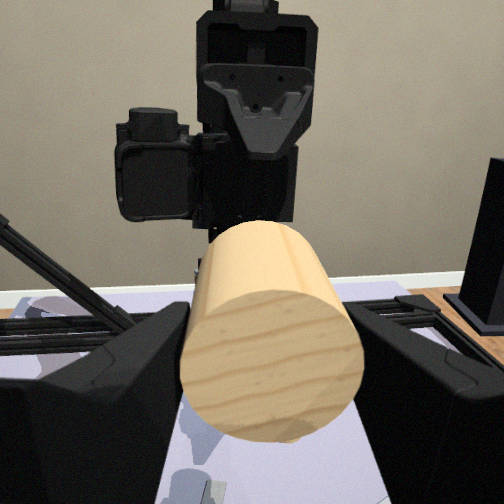

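>>> execute_actions:
  actions:
    - {"rows":[[-0.426,1.4,0.545,0.86,0,1.571,0.5,-0.218,1.424,0.885,0.523,0,0,-0.3],[-0.426,1.4,0.545,0.86,0,1.571,0.5,-0.218,1.424,0.885,0.523,0,0,-0.3],[-0.426,1.4,0.545,0.86,0,1.571,0.5,-0.218,1.424,0.885,0.523,0,0,-0.3],[-0.426,1.49,0.62,0.876,0,1.571,0.5,-0.218,1.424,0.885,0.523,0,0,-0.3],[-0.426,1.49,0.62,0.876,0,1.571,0.5,-0.218,1.424,0.885,0.523,0,0,-0.3],[-0.426,1.49,0.62,0.876,0,1.571,0.5,-0.218,1.424,0.885,0.523,0,0,-0.3],[-0.426,1.585,0.698,0.892,0,1.571,0.5,-0.218,1.424,0.885,0.523,0,0,-0.3],[-0.426,1.585,0.698,0.892,0,1.571,0.5,-0.218,1.424,0.885,0.523,0,0,-0.3],[-0.426,1.585,0.698,0.892,0,1.571,0.5,-0.218,1.424,0.885,0.523,0,0,-0.3],[-0.426,1.585,0.698,0.892,0,1.571,0.5,-0.218,1.424,0.885,0.523,0,0,-0.3],[-0.426,1.585,0.698,0.892,0,1.571,0.5,-0.218,1.424,0.885,0.523,0,0,-0.3],[-0.426,1.585,0.698,0.892,0,1.571,0.1,-0.218,1.424,0.885,0.523,0,0,-0.3]],"steps":15}
  pictures: false

>>> execute_actions:
  actions:
    - {"rows":[[-0.426,1.585,0.698,0.892,0,1.571,0,-0.218,1.424,0.885,0.523,0,0,-0.3],[-0.426,1.585,0.698,0.892,0,1.571,-0.3,-0.218,1.424,0.885,0.523,0,0,-0.3],[-0.426,1.585,0.698,0.892,0,1.571,-0.3,-0.218,1.424,0.885,0.523,0,0,-0.3],[-0.426,1.585,0.698,0.892,0,1.571,-0.3,-0.218,1.424,0.885,0.523,0,0,-0.3],[-0.426,1.585,0.698,0.892,0,1.571,-0.3,-0.218,1.424,0.885,0.523,0,0,-0.3],[-0.426,1.585,0.698,0.892,0,1.571,-0.3,-0.218,1.424,0.885,0.523,0,0,0.45],[-0.426,1.585,0.698,0.892,0,1.571,-0.3,-0.218,1.424,0.885,0.523,0,0,0.45],[-0.426,1.585,0.698,0.892,0,1.571,-0.3,-0.218,1.424,0.885,0.523,0,0,0.45],[-0.426,1.585,0.698,0.892,0,1.571,-0.3,-0.218,1.424,0.885,0.523,0,0,0.45],[-0.426,1.585,0.698,0.892,0,1.571,-0.3,-0.218,1.424,0.885,0.523,0,0,0.45],[-0.426,1.47,0.6,0.872,0,1.571,-0.3,-0.218,1.424,0.885,0.523,0,0,0.45],[-0.426,1.47,0.6,0.872,0,1.571,-0.3,-0.218,1.424,0.885,0.523,0,0,0.45],[-0.426,1.47,0.6,0.872,0,1.571,-0.3,-0.218,1.424,0.885,0.523,0,0,0.45],[-0.426,1.31,0.47,0.84,0,1.571,-0.3,-0.218,1.424,0.885,0.523,0,0,0.45]],"steps":15}
  pictures: false

>>> execute_actions:
  actions:
    - {"rows":[[-0.426,1.31,0.47,0.84,0,1.571,-0.3,-0.218,1.424,0.885,0.523,0,0,0.45],[-0.426,1.31,0.47,0.84,0,1.571,-0.3,-0.218,1.424,0.885,0.523,0,0,0.45],[-0.426,1.28,0.6,-0.83,0,1.571,-0.3,-0.218,1.424,0.885,0.523,0,0,0.5]],"steps":15}
  pictures: false

>>> execute_actions:
  actions:
    - {"rows":[[-0.426,1.28,0.65,-0.83,0,1.571,-0.3,-0.218,1.424,0.885,0.523,0,0,0.5],[-0.426,1.28,0.65,-0.83,0,1.571,-0.3,-0.218,1.424,0.885,0.523,0,0,0.5],[-0.426,1.28,0.65,-0.83,0,1.571,-0.3,-0.218,1.424,0.885,0.523,0,0,0.5],[-0.426,1.28,0.65,-0.83,0,1.571,-0.3,-0.218,1.424,0.885,0.523,0,0,0.5],[-0.426,1.28,0.65,-0.83,0,1.571,-0.3,-0.218,1.424,0.885,0.523,0,0,0.5],[-0.426,1.28,0.65,-0.83,0,1.571,-0.3,-0.218,1.424,0.885,0.523,0,0,0.5],[-0.426,1.28,0.65,-0.83,0,1.571,-0.3,-0.218,1.424,0.885,0.523,0,0,0.5],[-0.426,1.28,0.65,-0.83,0,1.571,-0.3,-0.218,1.424,0.885,0.523,0,0,0.5],[-0.426,1.28,0.65,-0.83,0,1.571,-0.3,-0.218,1.424,0.885,0.523,0,0,0.5],[-0.426,1.491,0.75,-0.83,0,1.571,-0.3,-0.218,1.424,0.885,0.523,0,0,0.5]],"steps":15}
  pictures: false

>>> execute_actions:
  actions:
    - {"rows":[[-0.426,1.555,0.7,-0.72,0,1.571,-0.3,-0.218,1.424,0.885,0.523,0,0,0.5],[-0.426,1.555,0.7,-0.72,0,1.571,-0.3,-0.218,1.424,0.885,0.523,0,0,0.5],[-0.426,1.555,0.7,-0.72,0,1.571,-0.3,-0.218,1.424,0.885,0.523,0,0,0.5],[-0.426,1.62,0.652,-0.605,0,1.571,-0.3,-0.218,1.424,0.885,0.523,0,0,0.5],[-0.426,1.62,0.652,-0.605,0,1.571,-0.3,-0.218,1.424,0.885,0.523,0,0,0.5],[-0.426,1.62,0.652,-0.605,0,1.571,-0.3,-0.218,1.424,0.885,0.523,0,0,0.5],[-0.426,1.665,0.622,-0.53,0,1.571,-0.3,-0.218,1.424,0.885,0.523,0,0,0.5],[-0.426,1.665,0.622,-0.53,0,1.571,-0.3,-0.218,1.424,0.885,0.523,0,0,0.5],[-0.426,1.665,0.622,-0.53,0,1.571,-0.3,-0.218,1.424,0.885,0.523,0,0,0.5],[-0.426,1.687,0.605,-0.495,0,1.571,-0.3,-0.218,1.424,0.885,0.523,0,0,0.5]],"steps":15}
  pictures: false

>>> execute_actions:
  actions:
    - {"rows":[[-0.426,1.687,0.605,-0.495,0,1.571,-0.3,-0.218,1.424,0.885,0.523,0,0,0.5],[-0.426,1.687,0.605,-0.495,0,1.571,-0.3,-0.218,1.424,0.885,0.523,0,0,0.5],[-0.426,1.687,0.605,-0.495,0,1.571,0.45,-0.218,1.424,0.885,0.523,0,0,0.5]],"steps":15}

Scene clock: 86.50 s of 17941.00 s.
left_arm: end_effector_position=(-0.0732, +0.0056, +0.3373) grip_measured=+0.190 end_effector_quat_wxyz=(+0.460, +0.460, -0.536, -0.538) end_effector_velocity=(-0.001, -0.009, +0.013) end_effector_angular_velocity=(-0.042, -0.001, +0.005) | right_arm: end_effector_position=(-0.0807, -0.0595, +0.3373) grip_measured=+0.004 end_effector_quat_wxyz=(+0.757, -0.004, +0.005, +0.653) end_effector_velocity=(-0.002, -0.000, +0.002) end_effector_angular_velocity=(+0.008, +0.006, +0.019)
Joint positions: left_arm=[-0.424  1.576  0.685  0.888  0.     1.569  0.048] | right_arm=[-0.216  1.423  0.887  0.523 -0.001  0.001  0.039]
Joint velocities: left_arm=[-0.002  0.022  0.042  0.022 -0.007  0.007 -0.067] | right_arm=[-0.002 -0.002 -0.002  0.007 -0.022  0.007  0.   ]
Joint torques (N m, as the arm reports them, + toward a larger angle): left_arm=[-0.22 -5.07  7.9   2.22  0.03 -0.02] | right_arm=[-0.16 -6.47  7.36  1.45 -0.02  0.  ]
Motor temperatures (°C, as the motors report them): left_arm=[30 41 42 42 28 30] | right_arm=[32 39 40 42 28 29]
Heat: left arm: hottest elbow 42 °C (+1.0 °C/min); right arm: hottest wrist pitch 42 °C (+4.0 °C/min).
Steps of this call (steps 1 to 30: the robot went on to your last target; steps 31 to 565: nothing new was sent; steps 566 to 580: all 15 steps of this action). Readings (joint positions):
566: left_arm=[-0.424 1.318 0.475 0.842 0.000 1.569] | right_arm=[-0.216 1.423 0.887 0.532 -0.001 0.001]
567: left_arm=[-0.424 1.339 0.492 0.849 0.000 1.569] | right_arm=[-0.216 1.423 0.887 0.530 -0.001 0.001]
569: left_arm=[-0.424 1.387 0.532 0.856 0.000 1.569] | right_arm=[-0.216 1.423 0.887 0.525 -0.001 0.001]
573: left_arm=[-0.424 1.507 0.632 0.880 0.000 1.569] | right_arm=[-0.216 1.423 0.887 0.524 -0.001 0.001]
580: the state above

Scene clock: 87.00 s of 17941.00 s.
left_arm: end_effector_position=(-0.0680, +0.0397, +0.3371) grip_measured=+0.035 end_effector_quat_wxyz=(+0.457, +0.463, -0.534, -0.541) end_effector_velocity=(+0.059, +0.365, -0.005) end_effector_angular_velocity=(-0.011, +0.009, +0.010) | right_arm: end_effector_position=(-0.0808, -0.0595, +0.3372) grip_measured=+0.433 end_effector_quat_wxyz=(+0.757, -0.004, +0.005, +0.653) end_effector_velocity=(-0.000, -0.001, -0.005) end_effector_angular_velocity=(-0.023, -0.004, +0.005)
Joint positions: left_arm=[-0.424  1.432  0.563  0.856  0.     1.569  0.041] | right_arm=[-0.216  1.423  0.887  0.522 -0.001  0.001  0.06 ]
Joint velocities: left_arm=[ 0.002 -1.551 -1.311 -0.227 -0.007 -0.007 -0.   ] | right_arm=[-0.002 -0.002 -0.002 -0.022 -0.007 -0.007  0.009]
Joint torques (N m, as the arm reports them, + toward a larger angle): left_arm=[-0.17 -5.4   7.46  2.25  0.01 -0.02] | right_arm=[-0.19 -6.45  7.39  1.48  0.    0.  ]
Motor temperatures (°C, as the motors report them): left_arm=[30 41 42 42 28 30] | right_arm=[32 39 40 42 28 29]
Heat: left arm: hottest elbow 42 °C (+1.0 °C/min); right arm: hottest wrist pitch 42 °C (+4.0 °C/min).
Steps of this call (steps 1 to 15: all 15 steps of this action). Readings (joint positions):
1: left_arm=[-0.424 1.576 0.686 0.889 0.000 1.569] | right_arm=[-0.216 1.423 0.887 0.523 -0.001 0.001]
2: left_arm=[-0.424 1.576 0.688 0.889 0.000 1.569] | right_arm=[-0.216 1.423 0.887 0.523 -0.001 0.001]
4: left_arm=[-0.424 1.578 0.688 0.890 0.000 1.569] | right_arm=[-0.216 1.423 0.887 0.522 -0.001 0.000]
8: left_arm=[-0.424 1.578 0.688 0.890 0.000 1.569] | right_arm=[-0.216 1.423 0.887 0.522 -0.001 0.001]
15: the state above

Scene clock: 87.50 s of 17941.00 s.
left_arm: end_effector_position=(-0.0591, +0.0962, +0.2412) grip_measured=+0.034 end_effector_quat_wxyz=(+0.270, +0.604, -0.367, -0.654) end_effector_velocity=(+0.036, +0.238, -0.328) end_effector_angular_velocity=(+1.836, -0.285, +0.003) | right_arm: end_effector_position=(-0.0808, -0.0595, +0.3372) grip_measured=+0.499 end_effector_quat_wxyz=(+0.757, -0.004, +0.005, +0.653) end_effector_velocity=(-0.000, -0.001, -0.004) end_effector_angular_velocity=(-0.009, +0.024, +0.005)
Joint positions: left_arm=[-0.424  1.285  0.594  0.058 -0.     1.569  0.041] | right_arm=[-0.216  1.423  0.887  0.522 -0.001  0.001  0.063]
Joint velocities: left_arm=[-0.007 -0.002 -0.007 -1.853 -0.007 -0.007 -0.   ] | right_arm=[-0.002 -0.002 -0.007 -0.007 -0.007  0.022  0.   ]
Joint torques (N m, as the arm reports them, + toward a larger angle): left_arm=[-0.16 -4.54  7.95  1.62  0.06 -0.01] | right_arm=[-0.2  -6.52  7.35  1.49 -0.02  0.  ]
Motor temperatures (°C, as the motors report them): left_arm=[30 41 42 42 28 30] | right_arm=[32 39 40 42 28 29]
Heat: left arm: hottest elbow 42 °C (+1.0 °C/min); right arm: hottest wrist pitch 42 °C (+4.0 °C/min).
Steps of this call (steps 1 to 15: all 15 steps of this action). Readings (joint positions):
1: left_arm=[-0.424 1.387 0.527 0.853 0.000 1.569] | right_arm=[-0.216 1.423 0.887 0.522 -0.001 0.001]
2: left_arm=[-0.424 1.357 0.506 0.851 0.000 1.569] | right_arm=[-0.216 1.423 0.887 0.522 -0.001 0.001]
4: left_arm=[-0.424 1.320 0.533 0.731 -0.000 1.569] | right_arm=[-0.216 1.423 0.887 0.522 -0.001 0.001]
8: left_arm=[-0.424 1.289 0.589 0.495 -0.000 1.569] | right_arm=[-0.216 1.423 0.887 0.522 -0.001 0.001]
15: the state above

Scene clock: 88.00 s of 17941.00 s.
left_arm: end_effector_position=(-0.0396, +0.2213, +0.1489) grip_measured=+0.033 end_effector_quat_wxyz=(-0.042, +0.704, -0.066, -0.706) end_effector_velocity=(+0.020, +0.120, -0.051) end_effector_angular_velocity=(+0.713, -0.133, +0.001) | right_arm: end_effector_position=(-0.0808, -0.0595, +0.3372) grip_measured=+0.500 end_effector_quat_wxyz=(+0.757, -0.004, +0.005, +0.653) end_effector_velocity=(-0.000, -0.001, -0.005) end_effector_angular_velocity=(-0.023, -0.004, +0.005)
Joint positions: left_arm=[-0.424  1.473  0.726 -0.791 -0.     1.569  0.041] | right_arm=[-0.216  1.423  0.887  0.522 -0.001  0.001  0.063]
Joint velocities: left_arm=[-0.007  0.247  0.012 -0.491 -0.022 -0.007  0.   ] | right_arm=[-0.002 -0.002 -0.002 -0.022 -0.007 -0.007 -0.   ]
Joint torques (N m, as the arm reports them, + toward a larger angle): left_arm=[-0.14 -4.48  8.25  0.82  0.09  0.05] | right_arm=[-0.21 -6.46  7.4   1.47 -0.01  0.01]
Motor temperatures (°C, as the motors report them): left_arm=[30 41 42 42 28 30] | right_arm=[32 39 40 42 28 29]
Heat: left arm: hottest elbow 42 °C (+1.0 °C/min); right arm: hottest wrist pitch 42 °C (+4.1 °C/min).
Steps of this call (steps 1 to 15: all 15 steps of this action). Readings (joint positions):
1: left_arm=[-0.424 1.285 0.600 -0.009 -0.000 1.569] | right_arm=[-0.216 1.423 0.887 0.522 -0.001 0.001]
2: left_arm=[-0.424 1.285 0.608 -0.074 -0.000 1.569] | right_arm=[-0.216 1.423 0.887 0.522 -0.001 0.001]
4: left_arm=[-0.424 1.285 0.624 -0.194 -0.000 1.569] | right_arm=[-0.216 1.423 0.887 0.522 -0.001 0.001]
8: left_arm=[-0.424 1.285 0.641 -0.440 -0.000 1.569] | right_arm=[-0.216 1.423 0.887 0.522 -0.001 0.001]
15: the state above

Scene clock: 88.50 s of 17941.00 s.
left_arm: end_effector_position=(-0.0390, +0.2253, +0.0849) grip_measured=+0.033 end_effector_quat_wxyz=(-0.056, +0.705, -0.052, -0.705) end_effector_velocity=(-0.001, -0.009, -0.010) end_effector_angular_velocity=(-0.057, +0.001, +0.005) | right_arm: end_effector_position=(-0.0808, -0.0595, +0.3372) grip_measured=+0.500 end_effector_quat_wxyz=(+0.757, -0.004, +0.005, +0.653) end_effector_velocity=(-0.000, -0.001, -0.005) end_effector_angular_velocity=(-0.023, -0.004, +0.005)
Joint positions: left_arm=[-0.424  1.68   0.61  -0.506 -0.     1.569  0.041] | right_arm=[-0.216  1.423  0.887  0.522 -0.001  0.001  0.064]
Joint velocities: left_arm=[-0.002  0.027 -0.027  0.11  -0.007 -0.007 -0.   ] | right_arm=[-0.002 -0.002 -0.002 -0.022 -0.007 -0.007 -0.   ]
Joint torques (N m, as the arm reports them, + toward a larger angle): left_arm=[-0.14 -3.97  4.16  0.62  0.09  0.04] | right_arm=[-0.17 -6.47  7.32  1.45  0.    0.  ]
Motor temperatures (°C, as the motors report them): left_arm=[30 41 42 42 28 30] | right_arm=[32 39 40 42 28 29]
Heat: left arm: hottest elbow 42 °C (+1.0 °C/min); right arm: hottest wrist pitch 42 °C (+4.0 °C/min).
Steps of this call (steps 1 to 15: all 15 steps of this action). Readings (joint positions):
1: left_arm=[-0.424 1.487 0.723 -0.789 -0.000 1.569] | right_arm=[-0.216 1.423 0.887 0.522 -0.001 0.001]
2: left_arm=[-0.424 1.502 0.718 -0.759 -0.000 1.569] | right_arm=[-0.216 1.423 0.887 0.522 -0.001 0.001]
4: left_arm=[-0.424 1.541 0.707 -0.714 -0.000 1.569] | right_arm=[-0.216 1.423 0.887 0.522 -0.001 0.001]
8: left_arm=[-0.424 1.622 0.652 -0.591 -0.000 1.569] | right_arm=[-0.216 1.423 0.887 0.522 -0.001 0.001]
15: the state above

Scene clock: 89.00 s of 17941.00 s.
left_arm: end_effector_position=(-0.0393, +0.2236, +0.0846) grip_measured=+0.444 end_effector_quat_wxyz=(-0.053, +0.705, -0.055, -0.705) end_effector_velocity=(+0.001, +0.001, -0.001) end_effector_angular_velocity=(-0.004, -0.007, +0.005) | right_arm: end_effector_position=(-0.0808, -0.0595, +0.3372) grip_measured=+0.500 end_effector_quat_wxyz=(+0.757, -0.004, +0.005, +0.653) end_effector_velocity=(-0.002, +0.000, +0.001) end_effector_angular_velocity=(-0.003, -0.007, +0.010)
Joint positions: left_arm=[-0.424  1.681  0.61  -0.497 -0.     1.569  0.061] | right_arm=[-0.216  1.423  0.887  0.522 -0.001  0.001  0.064]
Joint velocities: left_arm=[-0.002 -0.002 -0.007  0.007 -0.007 -0.007  0.003] | right_arm=[ 0.002 -0.002  0.002 -0.007 -0.007 -0.007  0.   ]
Joint torques (N m, as the arm reports them, + toward a larger angle): left_arm=[-0.19 -3.84  3.9   0.59  0.09  0.03] | right_arm=[-0.19 -6.45  7.32  1.48 -0.01 -0.02]
Motor temperatures (°C, as the motors report them): left_arm=[30 41 42 42 28 30] | right_arm=[32 39 40 42 28 29]
Heat: left arm: hottest elbow 42 °C (+1.0 °C/min); right arm: hottest wrist pitch 42 °C (+4.0 °C/min).
Steps of this call (steps 1 to 15: all 15 steps of this action). Readings (joint positions):
1: left_arm=[-0.424 1.681 0.610 -0.503 -0.000 1.569] | right_arm=[-0.216 1.423 0.887 0.522 -0.001 0.001]
2: left_arm=[-0.424 1.681 0.610 -0.501 -0.000 1.569] | right_arm=[-0.216 1.423 0.887 0.522 -0.001 0.001]
4: left_arm=[-0.424 1.681 0.610 -0.498 -0.000 1.569] | right_arm=[-0.216 1.423 0.887 0.522 -0.001 0.001]
8: left_arm=[-0.424 1.681 0.610 -0.497 -0.000 1.569] | right_arm=[-0.216 1.423 0.887 0.522 -0.001 0.001]
15: the state above

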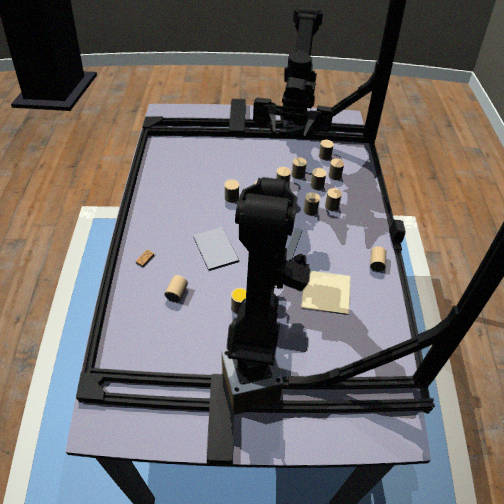

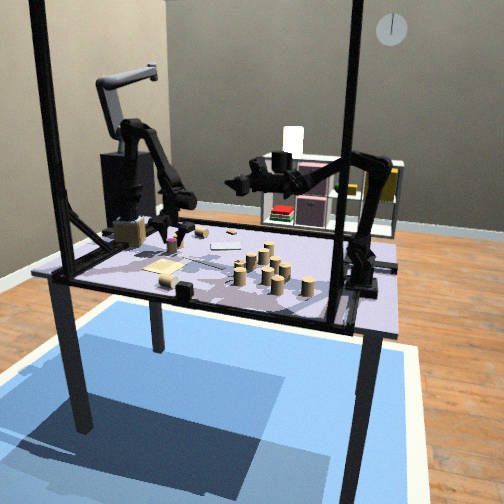

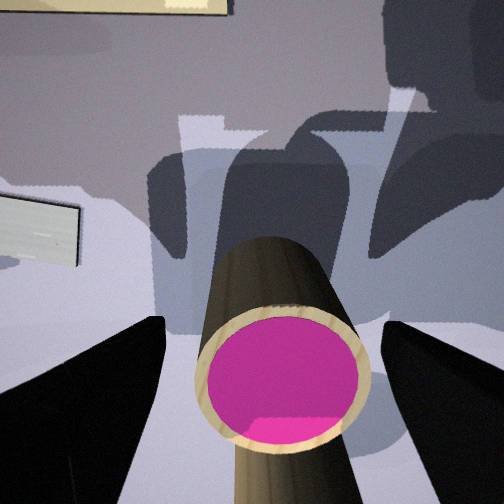

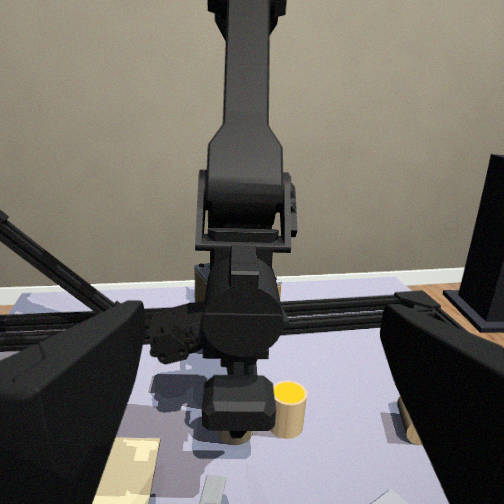

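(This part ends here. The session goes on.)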